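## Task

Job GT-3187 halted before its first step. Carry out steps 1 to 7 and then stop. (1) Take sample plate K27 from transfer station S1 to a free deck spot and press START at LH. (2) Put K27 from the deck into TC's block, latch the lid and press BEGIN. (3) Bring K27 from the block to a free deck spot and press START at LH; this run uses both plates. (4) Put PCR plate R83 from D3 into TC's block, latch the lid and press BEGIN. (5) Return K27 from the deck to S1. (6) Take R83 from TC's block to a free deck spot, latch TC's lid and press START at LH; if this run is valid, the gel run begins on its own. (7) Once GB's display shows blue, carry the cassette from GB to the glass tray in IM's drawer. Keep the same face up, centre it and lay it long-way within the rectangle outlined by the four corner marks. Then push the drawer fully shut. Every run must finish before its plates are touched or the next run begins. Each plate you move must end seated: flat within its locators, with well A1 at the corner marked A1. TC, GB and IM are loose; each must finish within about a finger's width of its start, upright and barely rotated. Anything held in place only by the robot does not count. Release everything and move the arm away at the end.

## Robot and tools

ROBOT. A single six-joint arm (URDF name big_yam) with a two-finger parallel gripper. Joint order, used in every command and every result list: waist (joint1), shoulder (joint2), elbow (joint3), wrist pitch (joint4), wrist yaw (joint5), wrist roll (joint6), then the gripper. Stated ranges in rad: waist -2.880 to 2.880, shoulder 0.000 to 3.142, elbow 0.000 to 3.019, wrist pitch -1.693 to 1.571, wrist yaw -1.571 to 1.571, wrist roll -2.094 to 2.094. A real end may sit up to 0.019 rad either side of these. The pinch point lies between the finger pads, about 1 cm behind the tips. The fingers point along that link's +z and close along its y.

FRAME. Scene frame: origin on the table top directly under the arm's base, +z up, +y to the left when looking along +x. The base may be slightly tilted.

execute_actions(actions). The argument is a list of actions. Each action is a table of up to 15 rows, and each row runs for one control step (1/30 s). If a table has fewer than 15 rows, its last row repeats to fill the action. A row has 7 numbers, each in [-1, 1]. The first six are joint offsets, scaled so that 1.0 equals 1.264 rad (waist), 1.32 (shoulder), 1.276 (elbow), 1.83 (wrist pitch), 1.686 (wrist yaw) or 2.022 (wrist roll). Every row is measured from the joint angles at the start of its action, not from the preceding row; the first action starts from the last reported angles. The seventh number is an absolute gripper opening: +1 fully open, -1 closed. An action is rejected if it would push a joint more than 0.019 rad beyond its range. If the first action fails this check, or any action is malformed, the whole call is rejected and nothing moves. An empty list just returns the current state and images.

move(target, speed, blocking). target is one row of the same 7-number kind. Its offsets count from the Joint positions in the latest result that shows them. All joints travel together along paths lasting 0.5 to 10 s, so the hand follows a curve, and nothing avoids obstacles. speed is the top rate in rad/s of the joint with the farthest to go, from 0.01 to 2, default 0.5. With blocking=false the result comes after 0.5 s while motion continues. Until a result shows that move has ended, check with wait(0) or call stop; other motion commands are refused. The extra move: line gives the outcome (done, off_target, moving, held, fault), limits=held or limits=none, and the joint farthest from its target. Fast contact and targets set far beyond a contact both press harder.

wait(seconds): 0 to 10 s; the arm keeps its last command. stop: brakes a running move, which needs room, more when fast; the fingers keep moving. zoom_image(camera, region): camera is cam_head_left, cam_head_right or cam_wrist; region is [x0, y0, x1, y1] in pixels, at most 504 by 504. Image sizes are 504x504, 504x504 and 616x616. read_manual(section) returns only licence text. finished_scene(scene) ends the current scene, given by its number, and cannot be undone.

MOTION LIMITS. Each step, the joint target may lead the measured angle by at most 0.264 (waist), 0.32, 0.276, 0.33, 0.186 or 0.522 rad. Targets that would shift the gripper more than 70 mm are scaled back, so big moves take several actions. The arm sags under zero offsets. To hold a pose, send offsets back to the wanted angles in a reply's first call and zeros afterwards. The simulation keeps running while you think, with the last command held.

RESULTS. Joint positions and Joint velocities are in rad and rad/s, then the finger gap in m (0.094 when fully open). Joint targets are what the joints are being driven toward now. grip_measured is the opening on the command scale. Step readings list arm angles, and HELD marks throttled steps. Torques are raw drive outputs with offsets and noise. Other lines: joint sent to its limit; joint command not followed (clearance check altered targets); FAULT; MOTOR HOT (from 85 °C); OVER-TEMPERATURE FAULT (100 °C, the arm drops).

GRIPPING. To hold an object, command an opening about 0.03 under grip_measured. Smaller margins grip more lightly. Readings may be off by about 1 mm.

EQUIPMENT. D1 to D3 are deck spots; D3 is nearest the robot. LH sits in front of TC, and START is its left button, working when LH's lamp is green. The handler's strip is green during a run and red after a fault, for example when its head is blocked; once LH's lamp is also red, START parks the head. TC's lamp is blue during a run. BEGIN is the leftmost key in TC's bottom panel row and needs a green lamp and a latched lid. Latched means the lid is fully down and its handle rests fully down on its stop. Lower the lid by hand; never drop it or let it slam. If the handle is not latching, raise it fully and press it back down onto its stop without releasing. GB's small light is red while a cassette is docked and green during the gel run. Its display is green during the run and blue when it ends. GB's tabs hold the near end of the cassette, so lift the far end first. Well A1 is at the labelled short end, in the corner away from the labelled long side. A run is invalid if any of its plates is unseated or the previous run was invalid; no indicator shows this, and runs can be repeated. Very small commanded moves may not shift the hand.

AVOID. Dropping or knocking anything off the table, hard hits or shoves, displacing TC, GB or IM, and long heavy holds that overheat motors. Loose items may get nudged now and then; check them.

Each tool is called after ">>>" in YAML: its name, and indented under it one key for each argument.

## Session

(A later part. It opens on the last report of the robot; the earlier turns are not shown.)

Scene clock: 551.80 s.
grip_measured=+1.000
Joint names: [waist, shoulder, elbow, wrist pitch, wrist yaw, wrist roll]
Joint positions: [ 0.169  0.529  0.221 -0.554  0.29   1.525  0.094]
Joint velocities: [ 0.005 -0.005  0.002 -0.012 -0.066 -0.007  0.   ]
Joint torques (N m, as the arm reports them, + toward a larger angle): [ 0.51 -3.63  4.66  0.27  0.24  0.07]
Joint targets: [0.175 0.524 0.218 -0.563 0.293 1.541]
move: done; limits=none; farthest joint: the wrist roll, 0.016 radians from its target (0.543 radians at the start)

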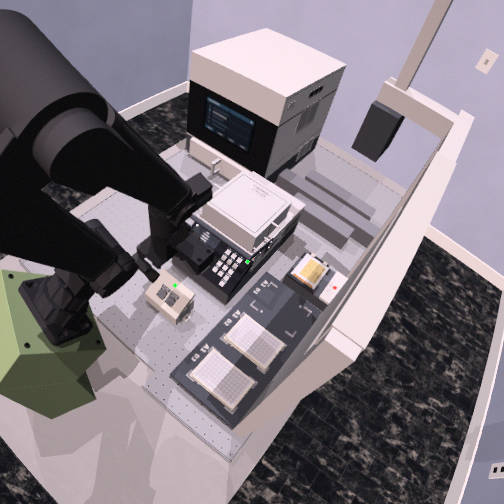

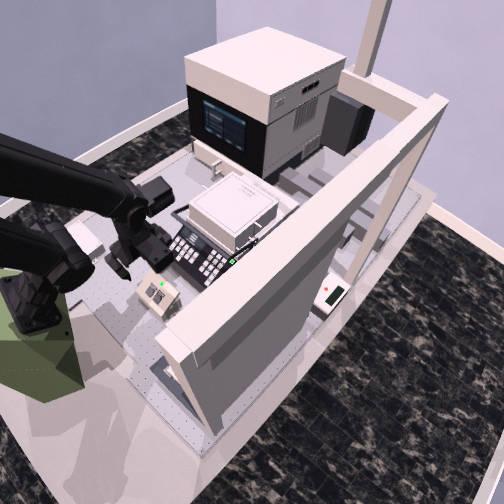

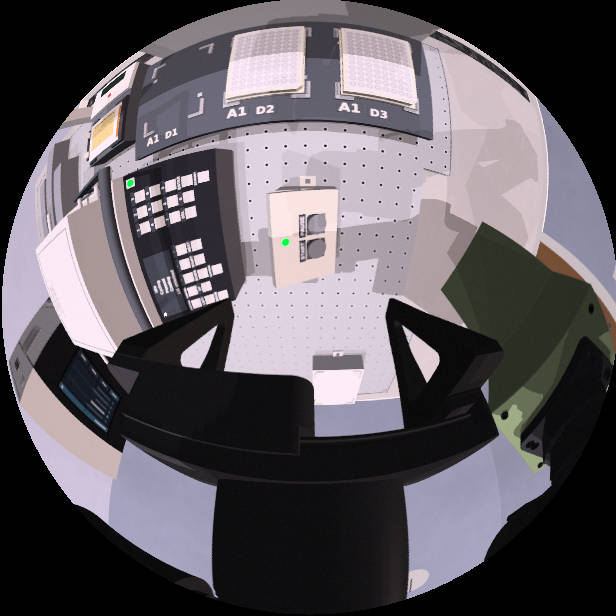

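>>> move:
  target: [-0.6076, 0.481, 0.2234, 0.2852, -0.166, -0.2774, 1.0]
  speed: 0.5

Scene clock: 585.63 s.
grip_measured=+1.000
Joint names: [waist, shoulder, elbow, wrist pitch, wrist yaw, wrist roll]
Joint positions: [-0.596  1.151  0.493 -0.045  0.014  0.98   0.094]
Joint velocities: [-0.015 -0.024  0.002 -0.002 -0.022 -0.066  0.   ]
Joint torques (N m, as the arm reports them, + toward a larger angle): [-2.16 -8.87  3.15  1.45  0.18 -0.27]
Joint targets: [-0.598 1.164 0.506 -0.032 0.010 0.964]
move: done; limits=none; farthest joint: the wrist roll, 0.016 radians from its target (0.561 radians at the start)

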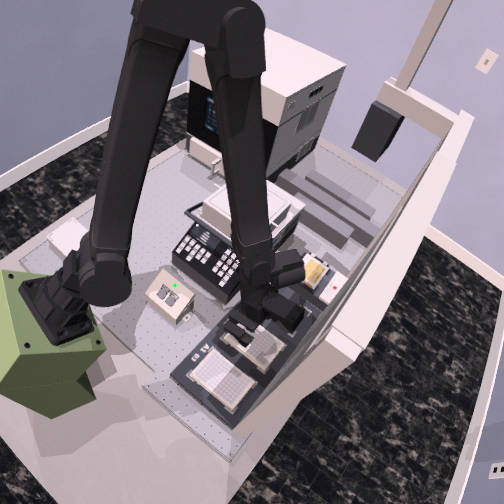

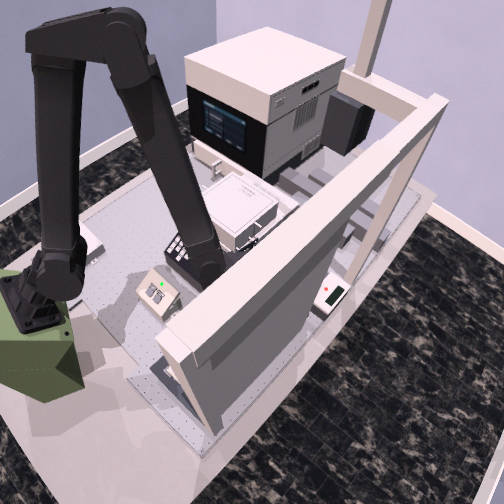

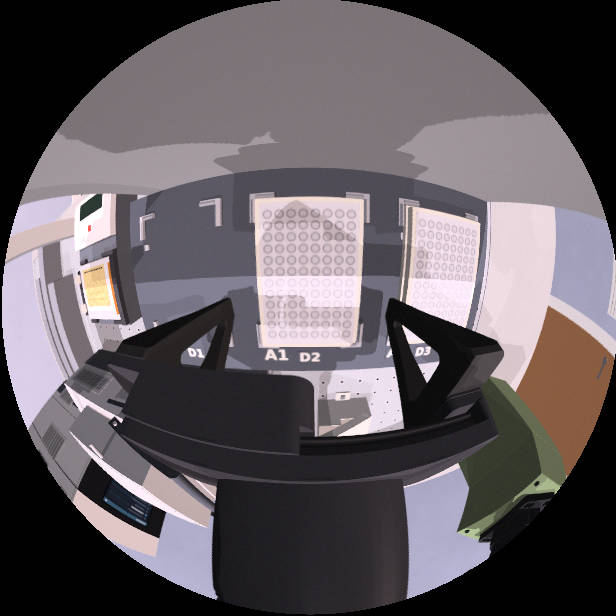

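>>> zoom_image:
  camera: "cam_wrist"
  region: [220, 180, 400, 370]

Region (220, 180, 400, 370) of cam_wrist's 616x616 image, scaled by 2.653, with more detail than that image has; it fills the left 477 columns of this view, and the rest is white.

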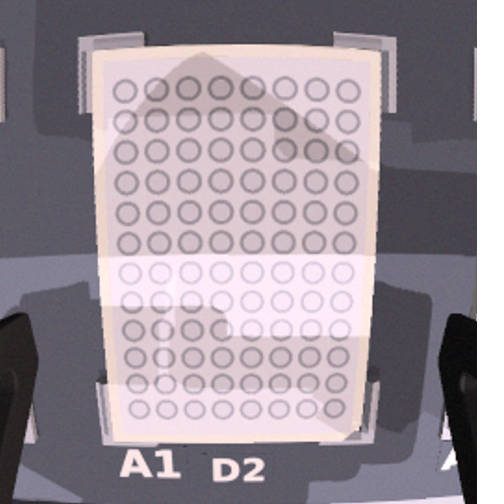

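>>> move:
  target: [0.0411, 0.161, 0.0063, 0.1160, 0.013, 0.0138, 1.0]
  speed: 0.15

Scene clock: 598.63 s.
grip_measured=+1.000
Joint names: [waist, shoulder, elbow, wrist pitch, wrist yaw, wrist roll]
Joint positions: [-0.556  1.346  0.493  0.155  0.033  0.992  0.094]
Joint velocities: [-0.005  0.015 -0.007  0.002  0.022  0.007  0.   ]
Joint torques (N m, as the arm reports them, + toward a larger angle): [-0.99 -9.13  0.77  1.42  0.39  0.08]
Joint targets: [-0.544 1.364 0.501 0.168 0.036 1.008]
move: done; limits=none; farthest joint: the shoulder, 0.017 radians from its target (0.212 radians at the start)

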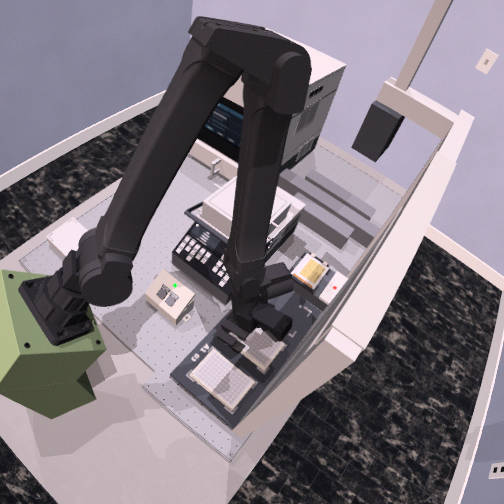

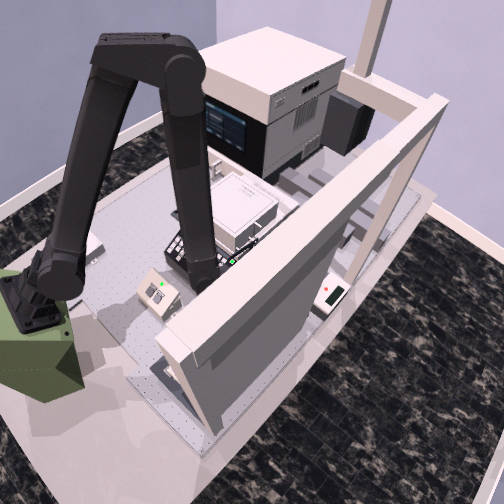

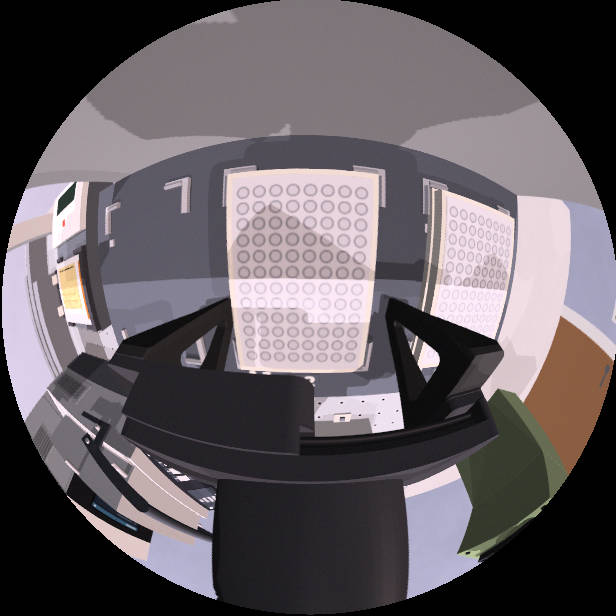

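>>> move:
  target: [0.0095, 0.0136, 0.006, 0.007, 0.002, 0.008, 0.88]
  speed: 0.1

>>> zoom_image:
  camera: "cam_wrist"
  region: [180, 150, 460, 400]

Scene clock: 601.37 s.
grip_measured=+0.882
Joint names: [waist, shoulder, elbow, wrist pitch, wrist yaw, wrist roll]
Joint positions: [-0.556  1.346  0.494  0.156  0.032  0.992  0.088]
Joint velocities: [-0.005 -0.005  0.002 -0.012  0.022 -0.007 -0.001]
Joint torques (N m, as the arm reports them, + toward a larger angle): [-0.96 -9.74  0.67  1.48  0.41  0.1 ]
Joint targets: [-0.544 1.364 0.501 0.168 0.036 1.008]
move: done; limits=none; farthest joint: the shoulder, 0.018 radians from its target (0.018 radians at the start)

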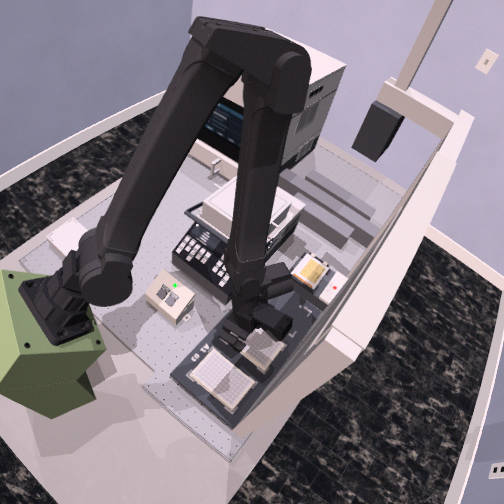

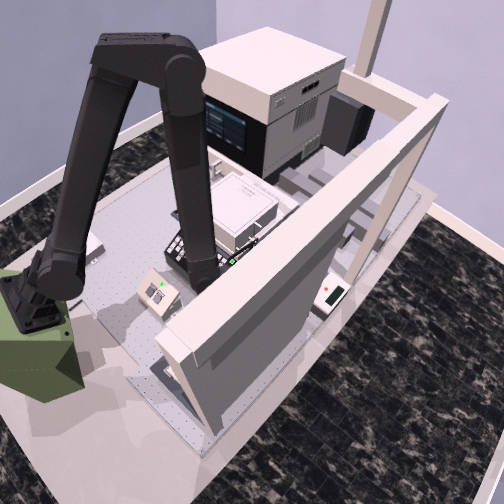

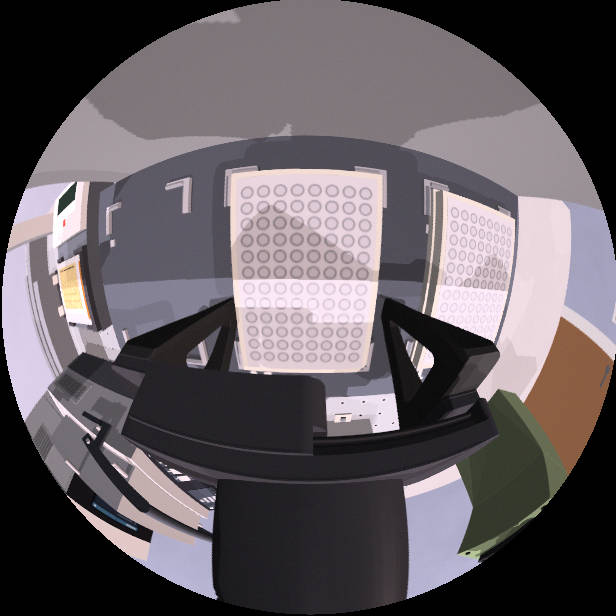

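Region (180, 150, 460, 400) of cam_wrist's 616x616 image, scaled by 1.800, with more detail than that image has; it fills the top 450 rows of this view, and the rest is white.

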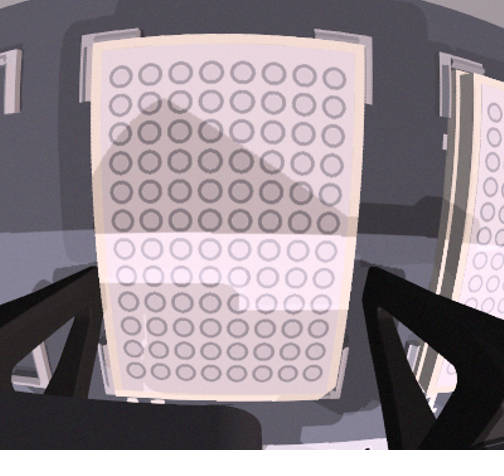

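>>> move:
  target: [0.0, 0.005, 0.004, 0.003, 0.0, 0.0, 1.0]
  speed: 0.1

>>> move:
  target: [-0.030, -0.166, 0.008, -0.119, -0.012, -0.010, 1.0]
  speed: 0.25

Scene clock: 604.47 s.
grip_measured=+1.000
Joint names: [waist, shoulder, elbow, wrist pitch, wrist yaw, wrist roll]
Joint positions: [-0.556  1.346  0.494  0.156  0.032  0.992  0.094]
Joint velocities: [ 0.005  0.005  0.012 -0.002 -0.007 -0.095  0.   ]
Joint torques (N m, as the arm reports them, + toward a larger angle): [ -2.25 -10.7    0.68   1.17   0.27  -0.06]
Joint targets: [-0.556 1.353 0.499 0.162 0.032 0.992]
move: done; limits=none; farthest joint: the shoulder, 0.006 radians from its target (0.006 radians at the start)

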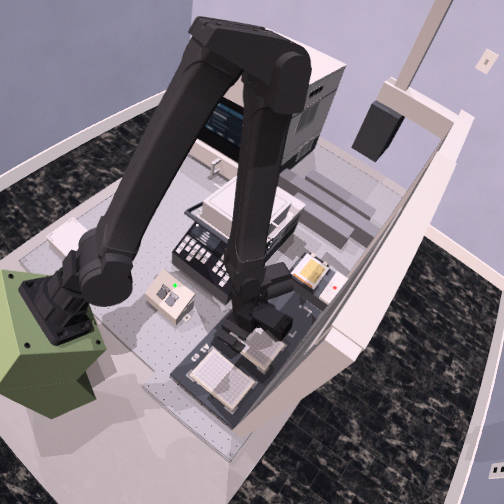

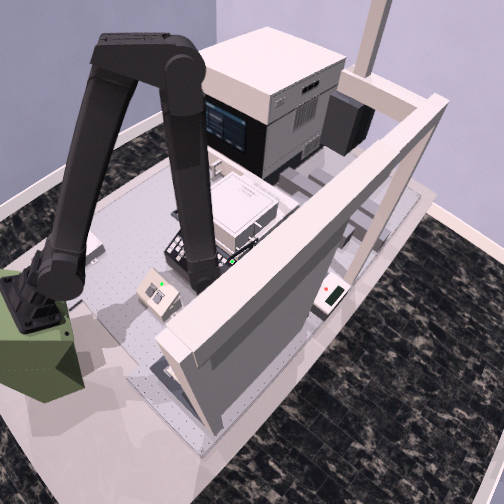

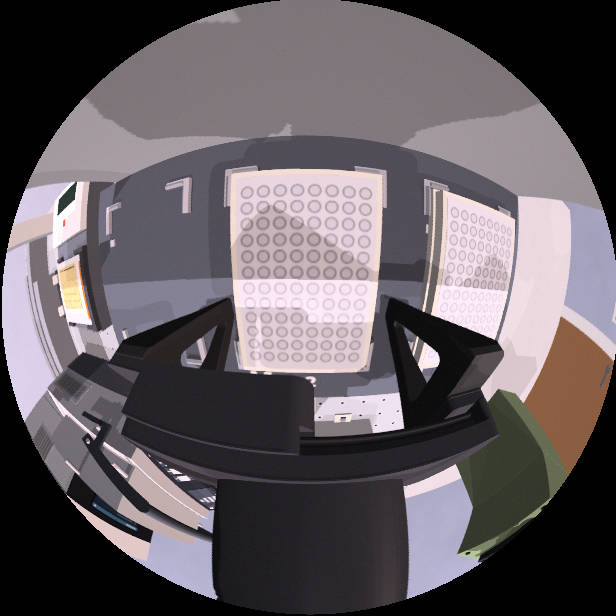

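Scene clock: 605.77 s.
grip_measured=+1.000
Joint names: [waist, shoulder, elbow, wrist pitch, wrist yaw, wrist roll]
Joint positions: [-0.583  1.133  0.494 -0.051  0.015  0.988  0.094]
Joint velocities: [-0.005 -0.015 -0.002  0.002 -0.022 -0.051  0.   ]
Joint torques (N m, as the arm reports them, + toward a larger angle): [ -2.95 -10.91   2.99   0.4    0.19  -0.29]
Joint targets: [-0.594 1.127 0.504 -0.061 0.012 0.972]
move: done; limits=none; farthest joint: the wrist roll, 0.016 radians from its target (0.020 radians at the start)

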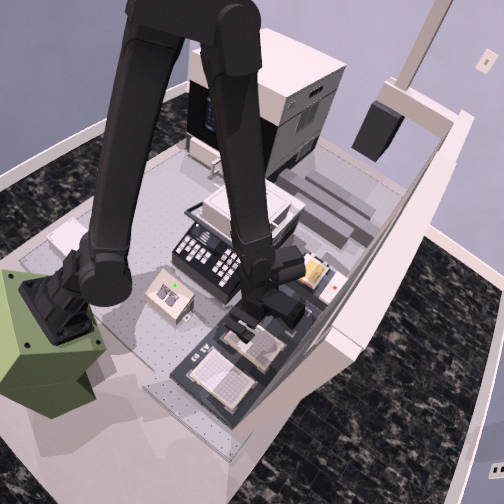

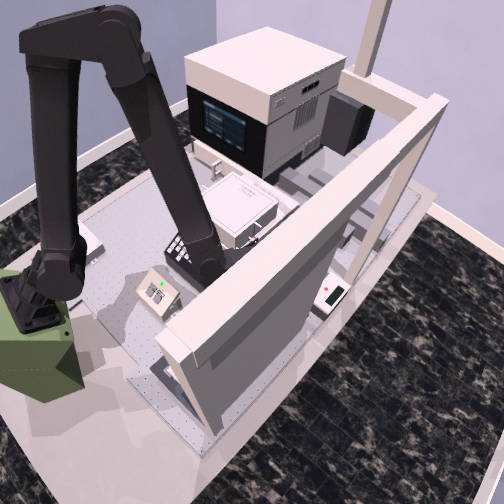

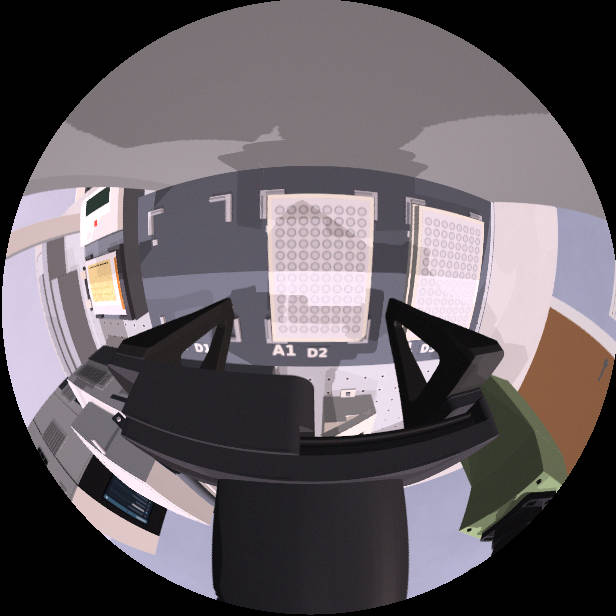

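>>> move:
  target: [0.595, -0.454, -0.2155, -0.2787, 0.1655, 0.2735, -1.0]
  speed: 0.5

>>> zoom_image:
  camera: "cam_wrist"
  region: [200, 20, 440, 130]

Scene clock: 610.27 s.
grip_measured=-0.996
Joint names: [waist, shoulder, elbow, wrist pitch, wrist yaw, wrist roll]
Joint positions: [ 0.163  0.539  0.223 -0.551  0.291  1.525  0.   ]
Joint velocities: [-0.015 -0.005 -0.002 -0.012 -0.022 -0.007 -0.002]
Joint torques (N m, as the arm reports them, + toward a larger angle): [ 0.23 -3.94  4.56  0.29  0.3   0.06]
Joint targets: [0.169 0.534 0.219 -0.561 0.294 1.541]
move: done; limits=none; farthest joint: the wrist roll, 0.016 radians from its target (0.553 radians at the start)

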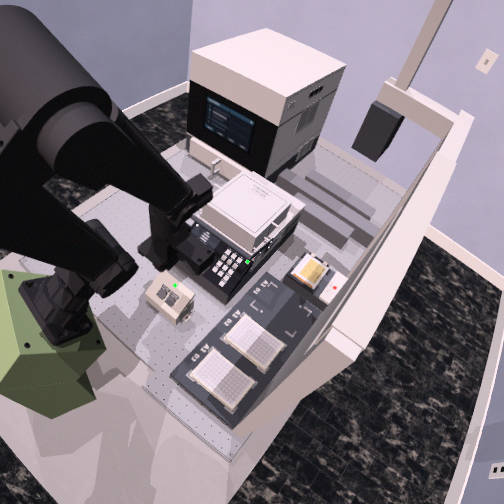

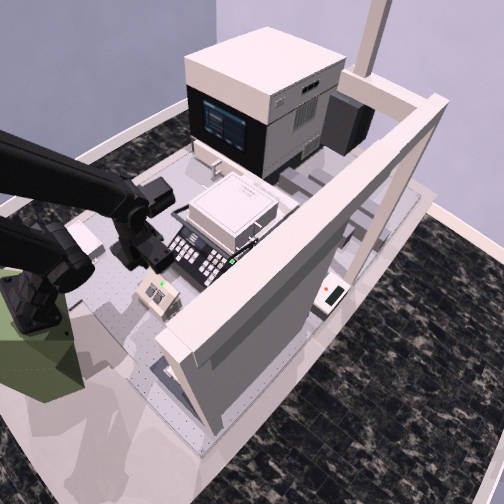

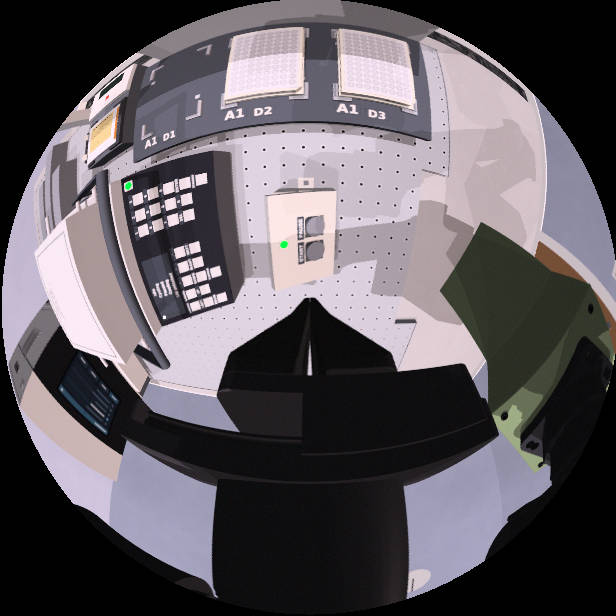

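Region (200, 20, 440, 130) of cam_wrist's 616x616 image, scaled by 2.100, with more detail than that image has; it fills the top 231 rows of this view, and the rest is white.

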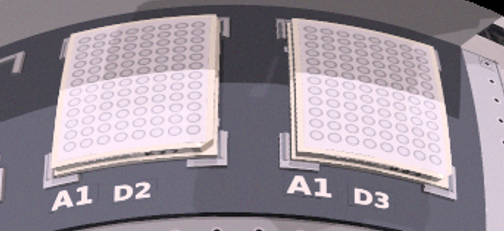

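>>> zoom_image:
  camera: "cam_wrist"
  region: [215, 65, 365, 125]

Region (215, 65, 365, 125) of cam_wrist's 616x616 image, scaled by 3.360, with more detail than that image has; it fills the top 202 rows of this view, and the rest is white.

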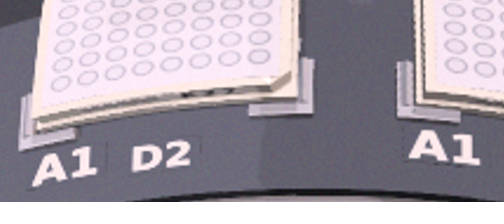

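>>> zoom_image:
  camera: "cam_wrist"
  region: [240, 170, 380, 310]

Region (240, 170, 380, 310) of cam_wrist's 616x616 image, scaled by 3.600, with more detail than that image has.

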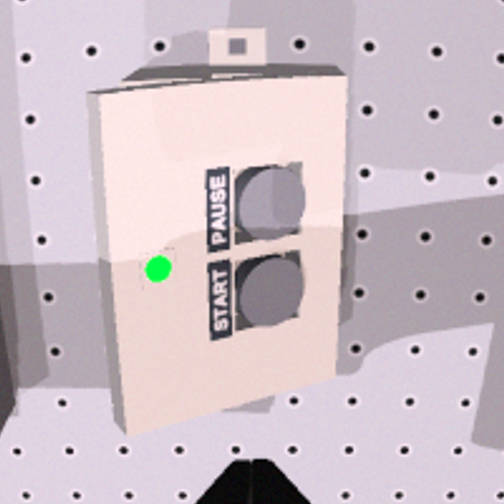

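>>> move:
  target: [-0.0617, 0.4833, -0.036, 0.3727, -0.0273, -0.0331, -1.0]
  speed: 0.4

Scene clock: 624.10 s.
grip_measured=-0.996
Joint names: [waist, shoulder, elbow, wrist pitch, wrist yaw, wrist roll]
Joint positions: [0.097 1.167 0.186 0.12  0.249 1.474 0.   ]
Joint velocities: [-0.015 -0.005  0.012 -0.002  0.022 -0.022  0.001]
Joint torques (N m, as the arm reports them, + toward a larger angle): [-0.06 -6.14 -1.82  1.04  0.07 -0.24]
Joint targets: [0.085 1.177 0.177 0.131 0.245 1.458]
move: done; limits=none; farthest joint: the wrist roll, 0.016 radians from its target (0.067 radians at the start)

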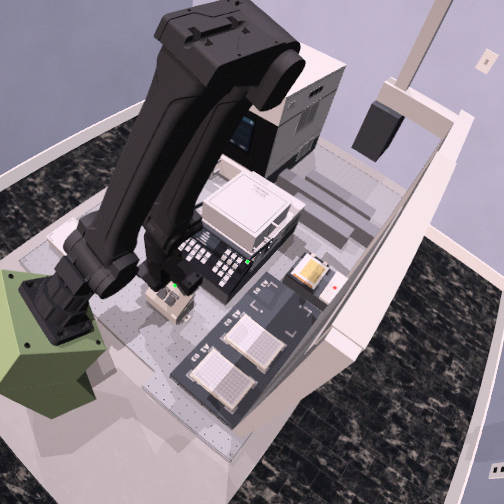

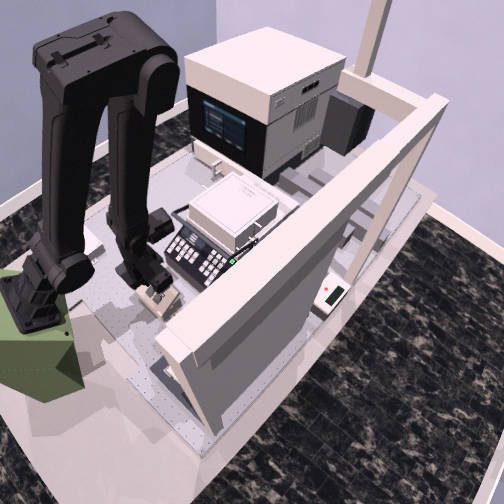

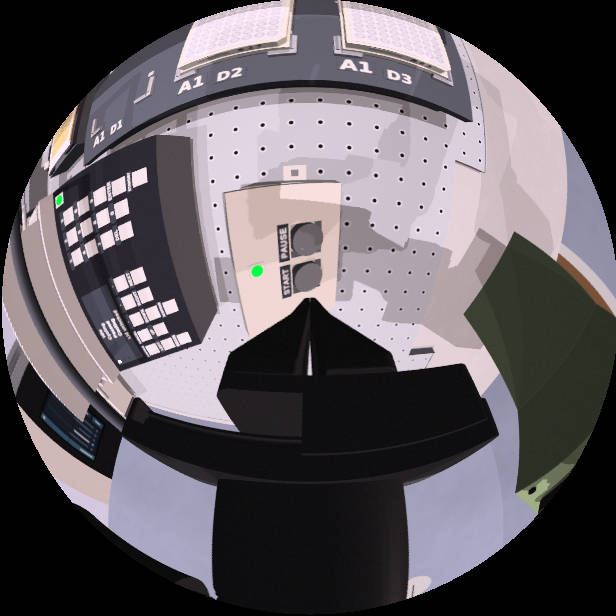

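>>> move:
  target: [-0.0514, 0.1932, 0.036, 0.1246, -0.0225, -0.0272, -1.0]
  speed: 0.2

Scene clock: 633.43 s.
grip_measured=-0.996
Joint names: [waist, shoulder, elbow, wrist pitch, wrist yaw, wrist roll]
Joint positions: [0.043 1.408 0.225 0.336 0.214 1.435 0.   ]
Joint velocities: [-0.005 -0.015  0.002  0.007 -0.037  0.007  0.   ]
Joint torques (N m, as the arm reports them, + toward a larger angle): [ 0.53 -7.01 -2.45  0.9   0.08 -0.26]
Joint targets: [0.032 1.422 0.231 0.348 0.211 1.419]
move: done; limits=none; farthest joint: the wrist roll, 0.016 radians from its target (0.055 radians at the start)

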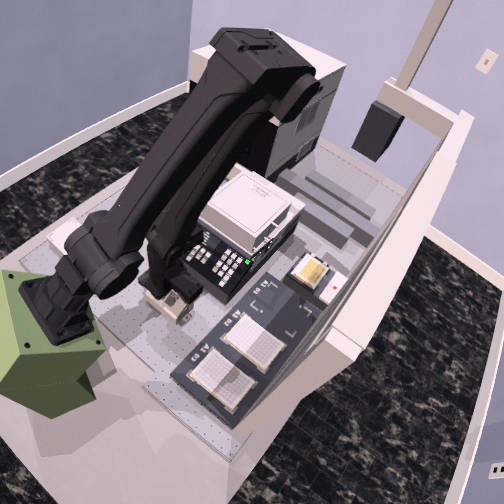

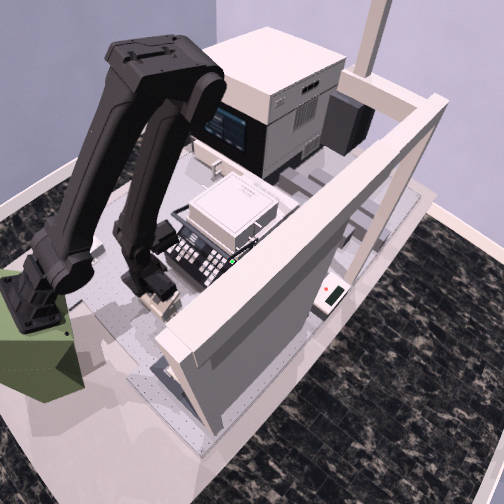

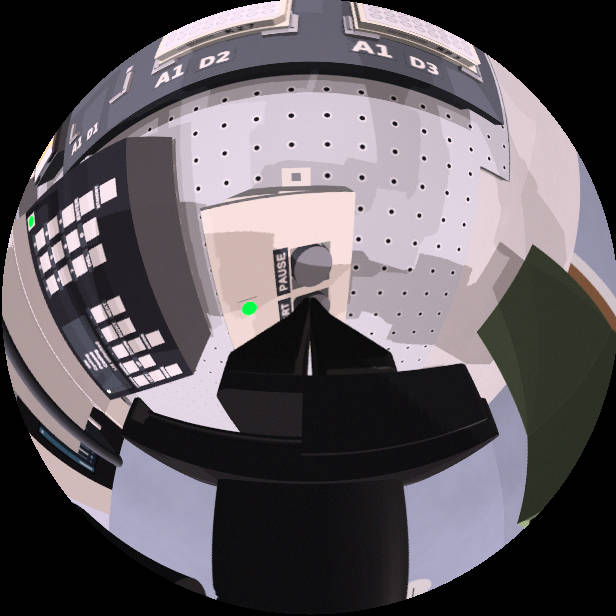

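>>> move:
  target: [0.015, 0.0538, 0.0118, 0.0344, 0.0047, 0.0, -1.0]
  speed: 0.06

Scene clock: 639.67 s.
grip_measured=-0.996
Joint names: [waist, shoulder, elbow, wrist pitch, wrist yaw, wrist roll]
Joint positions: [0.05  1.46  0.225 0.381 0.221 1.435 0.   ]
Joint velocities: [-0.005 -0.024  0.002 -0.017 -0.007  0.007 -0.   ]
Joint torques (N m, as the arm reports them, + toward a larger angle): [ 3.02 -6.42 -2.07  1.22  0.2  -0.07]
Joint targets: [0.062 1.479 0.240 0.399 0.222 1.435]
move: done; limits=none; farthest joint: the shoulder, 0.019 radians from its target (0.071 radians at the start)

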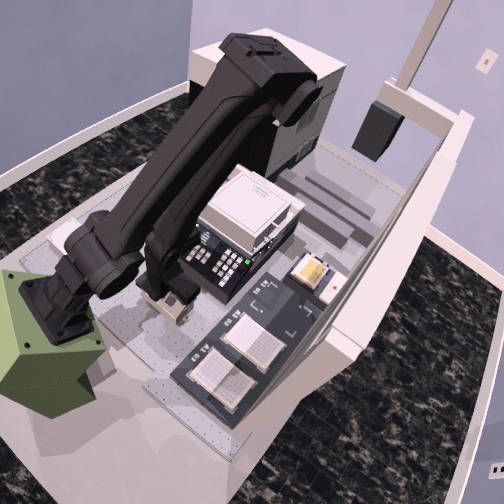

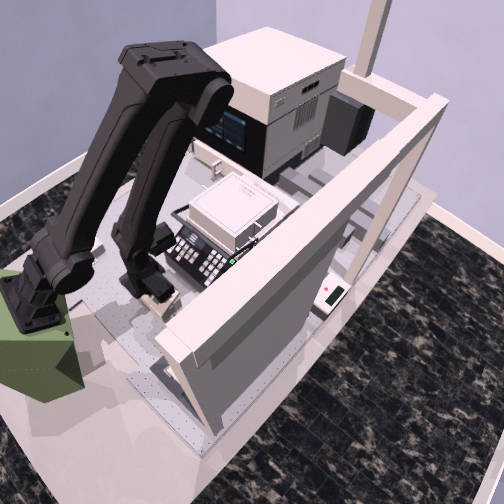

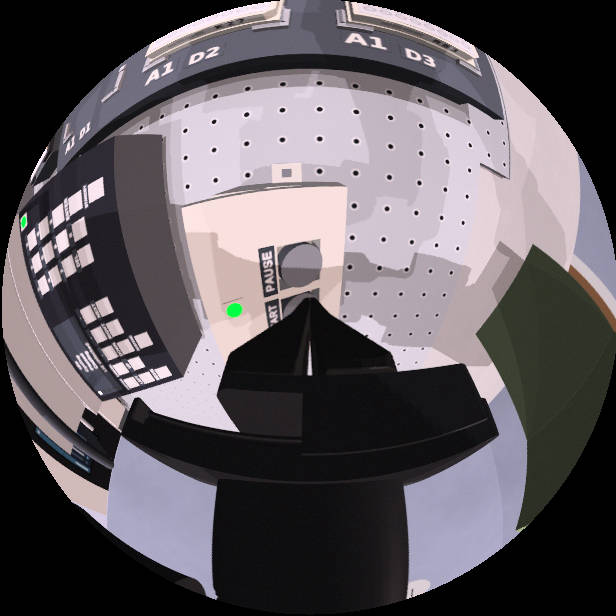

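>>> move:
  target: [0.010, 0.022, 0.028, 0.016, 0.002, 0.0, -1.0]
  speed: 0.05

Scene clock: 643.33 s.
grip_measured=-0.997
Joint names: [waist, shoulder, elbow, wrist pitch, wrist yaw, wrist roll]
Joint positions: [0.052 1.469 0.231 0.383 0.226 1.435 0.   ]
Joint velocities: [-0.024  0.015 -0.017  0.007  0.051  0.007  0.   ]
Joint torques (N m, as the arm reports them, + toward a larger angle): [ 3.33 -5.75 -0.88  1.78  0.14 -0.07]
Joint targets: [0.063 1.489 0.261 0.410 0.225 1.435]
move: off_target; limits=none; farthest joint: the elbow, 0.030 radians from its target (0.036 radians at the start)

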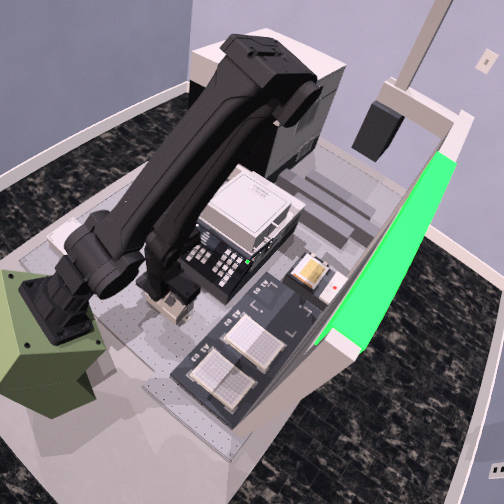

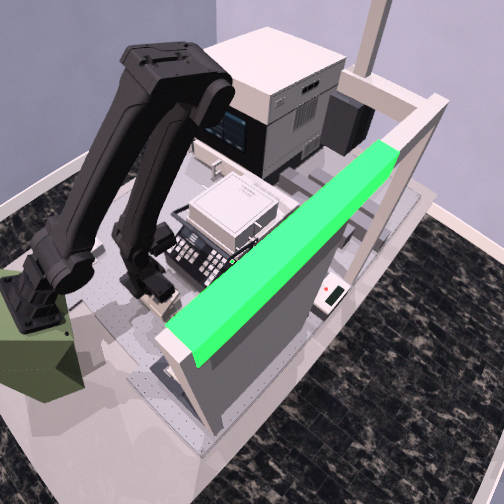

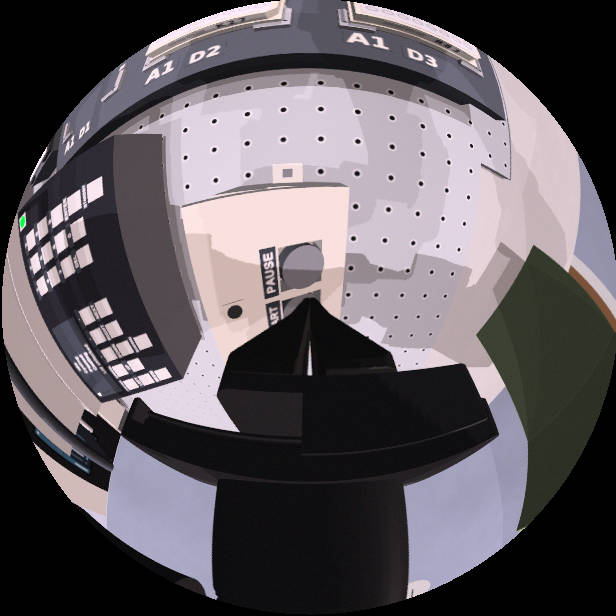

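>>> move:
  target: [0.042, -0.235, -0.040, -0.150, 0.015, 0.025, -1.0]
  speed: 0.3

Scene clock: 647.97 s.
grip_measured=-0.997
Joint names: [waist, shoulder, elbow, wrist pitch, wrist yaw, wrist roll]
Joint positions: [0.095 1.165 0.189 0.119 0.248 1.469 0.   ]
Joint velocities: [-0.015  0.015 -0.002 -0.002 -0.022  0.007  0.001]
Joint torques (N m, as the arm reports them, + toward a larger angle): [ 2.1  -7.43 -1.6   0.2   0.28  0.12]
Joint targets: [0.105 1.158 0.180 0.109 0.251 1.486]
move: done; limits=none; farthest joint: the wrist roll, 0.017 radians from its target (0.051 radians at the start)

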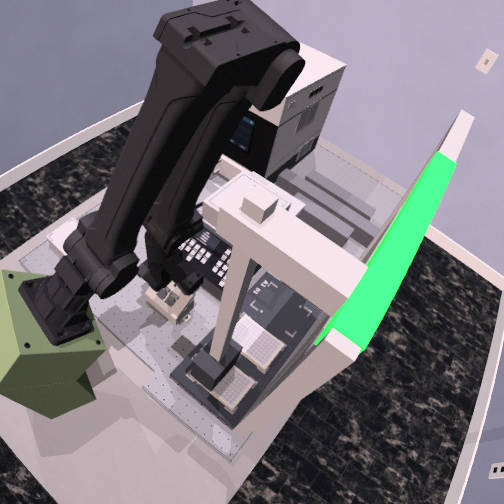

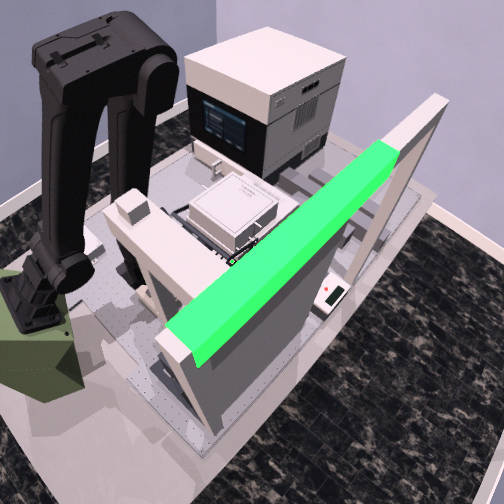

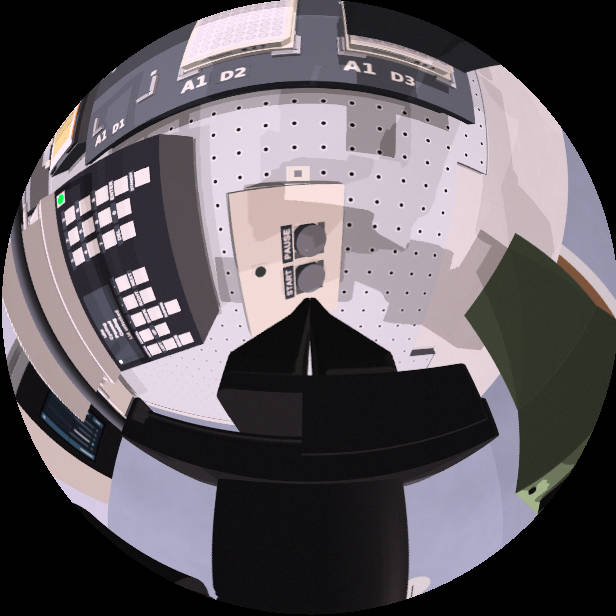

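>>> wait:
  seconds: 5

Scene clock: 654.33 s.
grip_measured=-0.997
Joint names: [waist, shoulder, elbow, wrist pitch, wrist yaw, wrist roll]
Joint positions: [0.095 1.165 0.189 0.119 0.248 1.469 0.   ]
Joint velocities: [-0.005 -0.015 -0.022 -0.002 -0.022 -0.022 -0.   ]
Joint torques (N m, as the arm reports them, + toward a larger angle): [ 2.19 -7.42 -1.61  0.18  0.28  0.08]
Joint targets: [0.105 1.158 0.180 0.109 0.251 1.485]
wait: 5.00 s; at rest from the start

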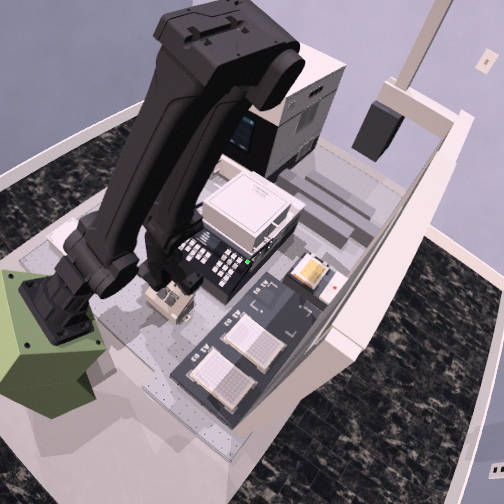

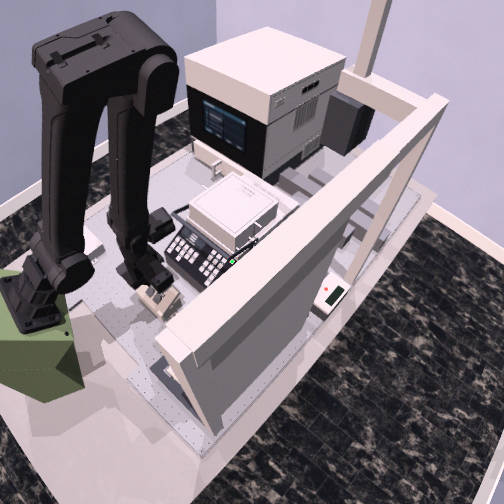

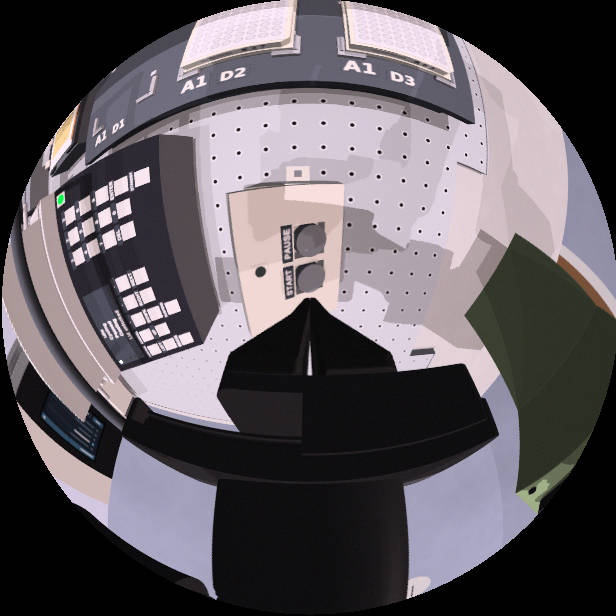

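Run ended. Now inspect TC.

>>> zoom_image:
  camera: "cam_head_left"
  region: [160, 150, 320, 310]

>>> zoom_image:
  camera: "cam_head_right"
  region: [150, 150, 310, 300]

Region (160, 150, 320, 310) of cam_head_left's 504x504 image, scaled by 3.150, with more detail than that image has.

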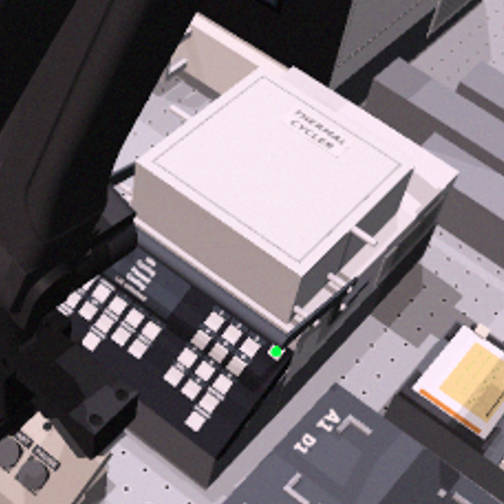

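Region (150, 150, 310, 300) of cam_head_right's 504x504 image, scaled by 3.150, with more detail than that image has; it fills the top 472 rows of this view, and the rest is white.

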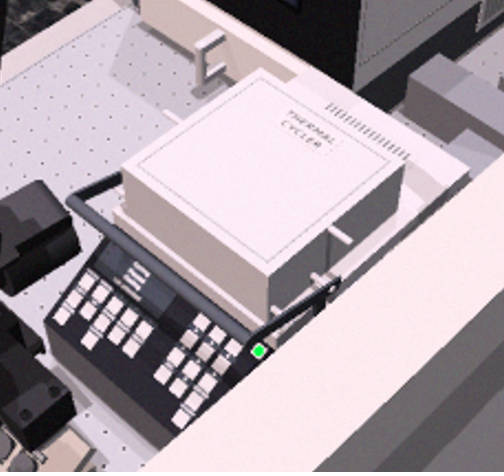

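>>> move:
  target: [0.098, -0.4136, 0.3527, -0.5486, 0.0457, 0.0554, 0.2]
  speed: 0.5

Scene clock: 680.37 s.
grip_measured=+0.198
Joint names: [waist, shoulder, elbow, wrist pitch, wrist yaw, wrist roll]
Joint positions: [ 0.208  0.622  0.605 -0.874  0.322  1.565  0.056]
Joint velocities: [-0.005 -0.005 -0.012  0.007 -0.022 -0.022  0.   ]
Joint torques (N m, as the arm reports them, + toward a larger angle): [ 1.53 -7.01  9.4   0.13  0.29  0.05]
Joint targets: [0.219 0.619 0.638 -0.885 0.325 1.581]
move: off_target; limits=none; farthest joint: the elbow, 0.034 radians from its target (0.450 radians at the start)

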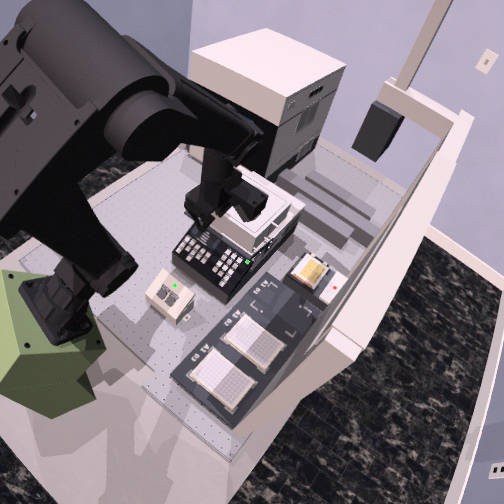

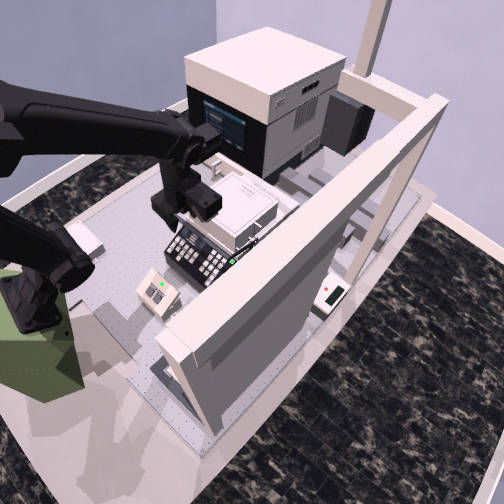

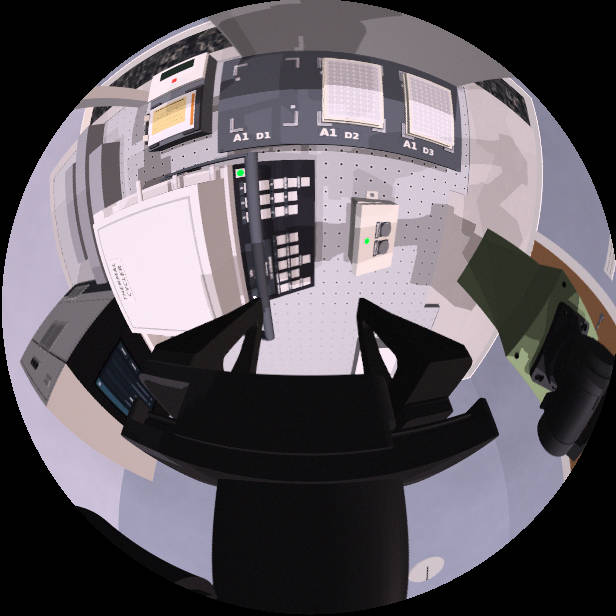

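>>> zoom_image:
  camera: "cam_wrist"
  region: [80, 140, 330, 360]

Region (80, 140, 330, 360) of cam_wrist's 616x616 image, scaled by 2.016, with more detail than that image has; it fills the top 444 rows of this view, and the rest is white.

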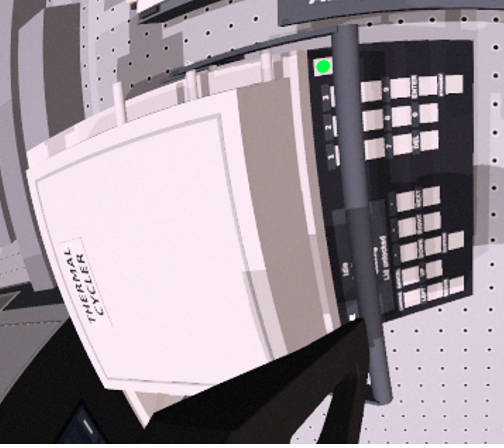

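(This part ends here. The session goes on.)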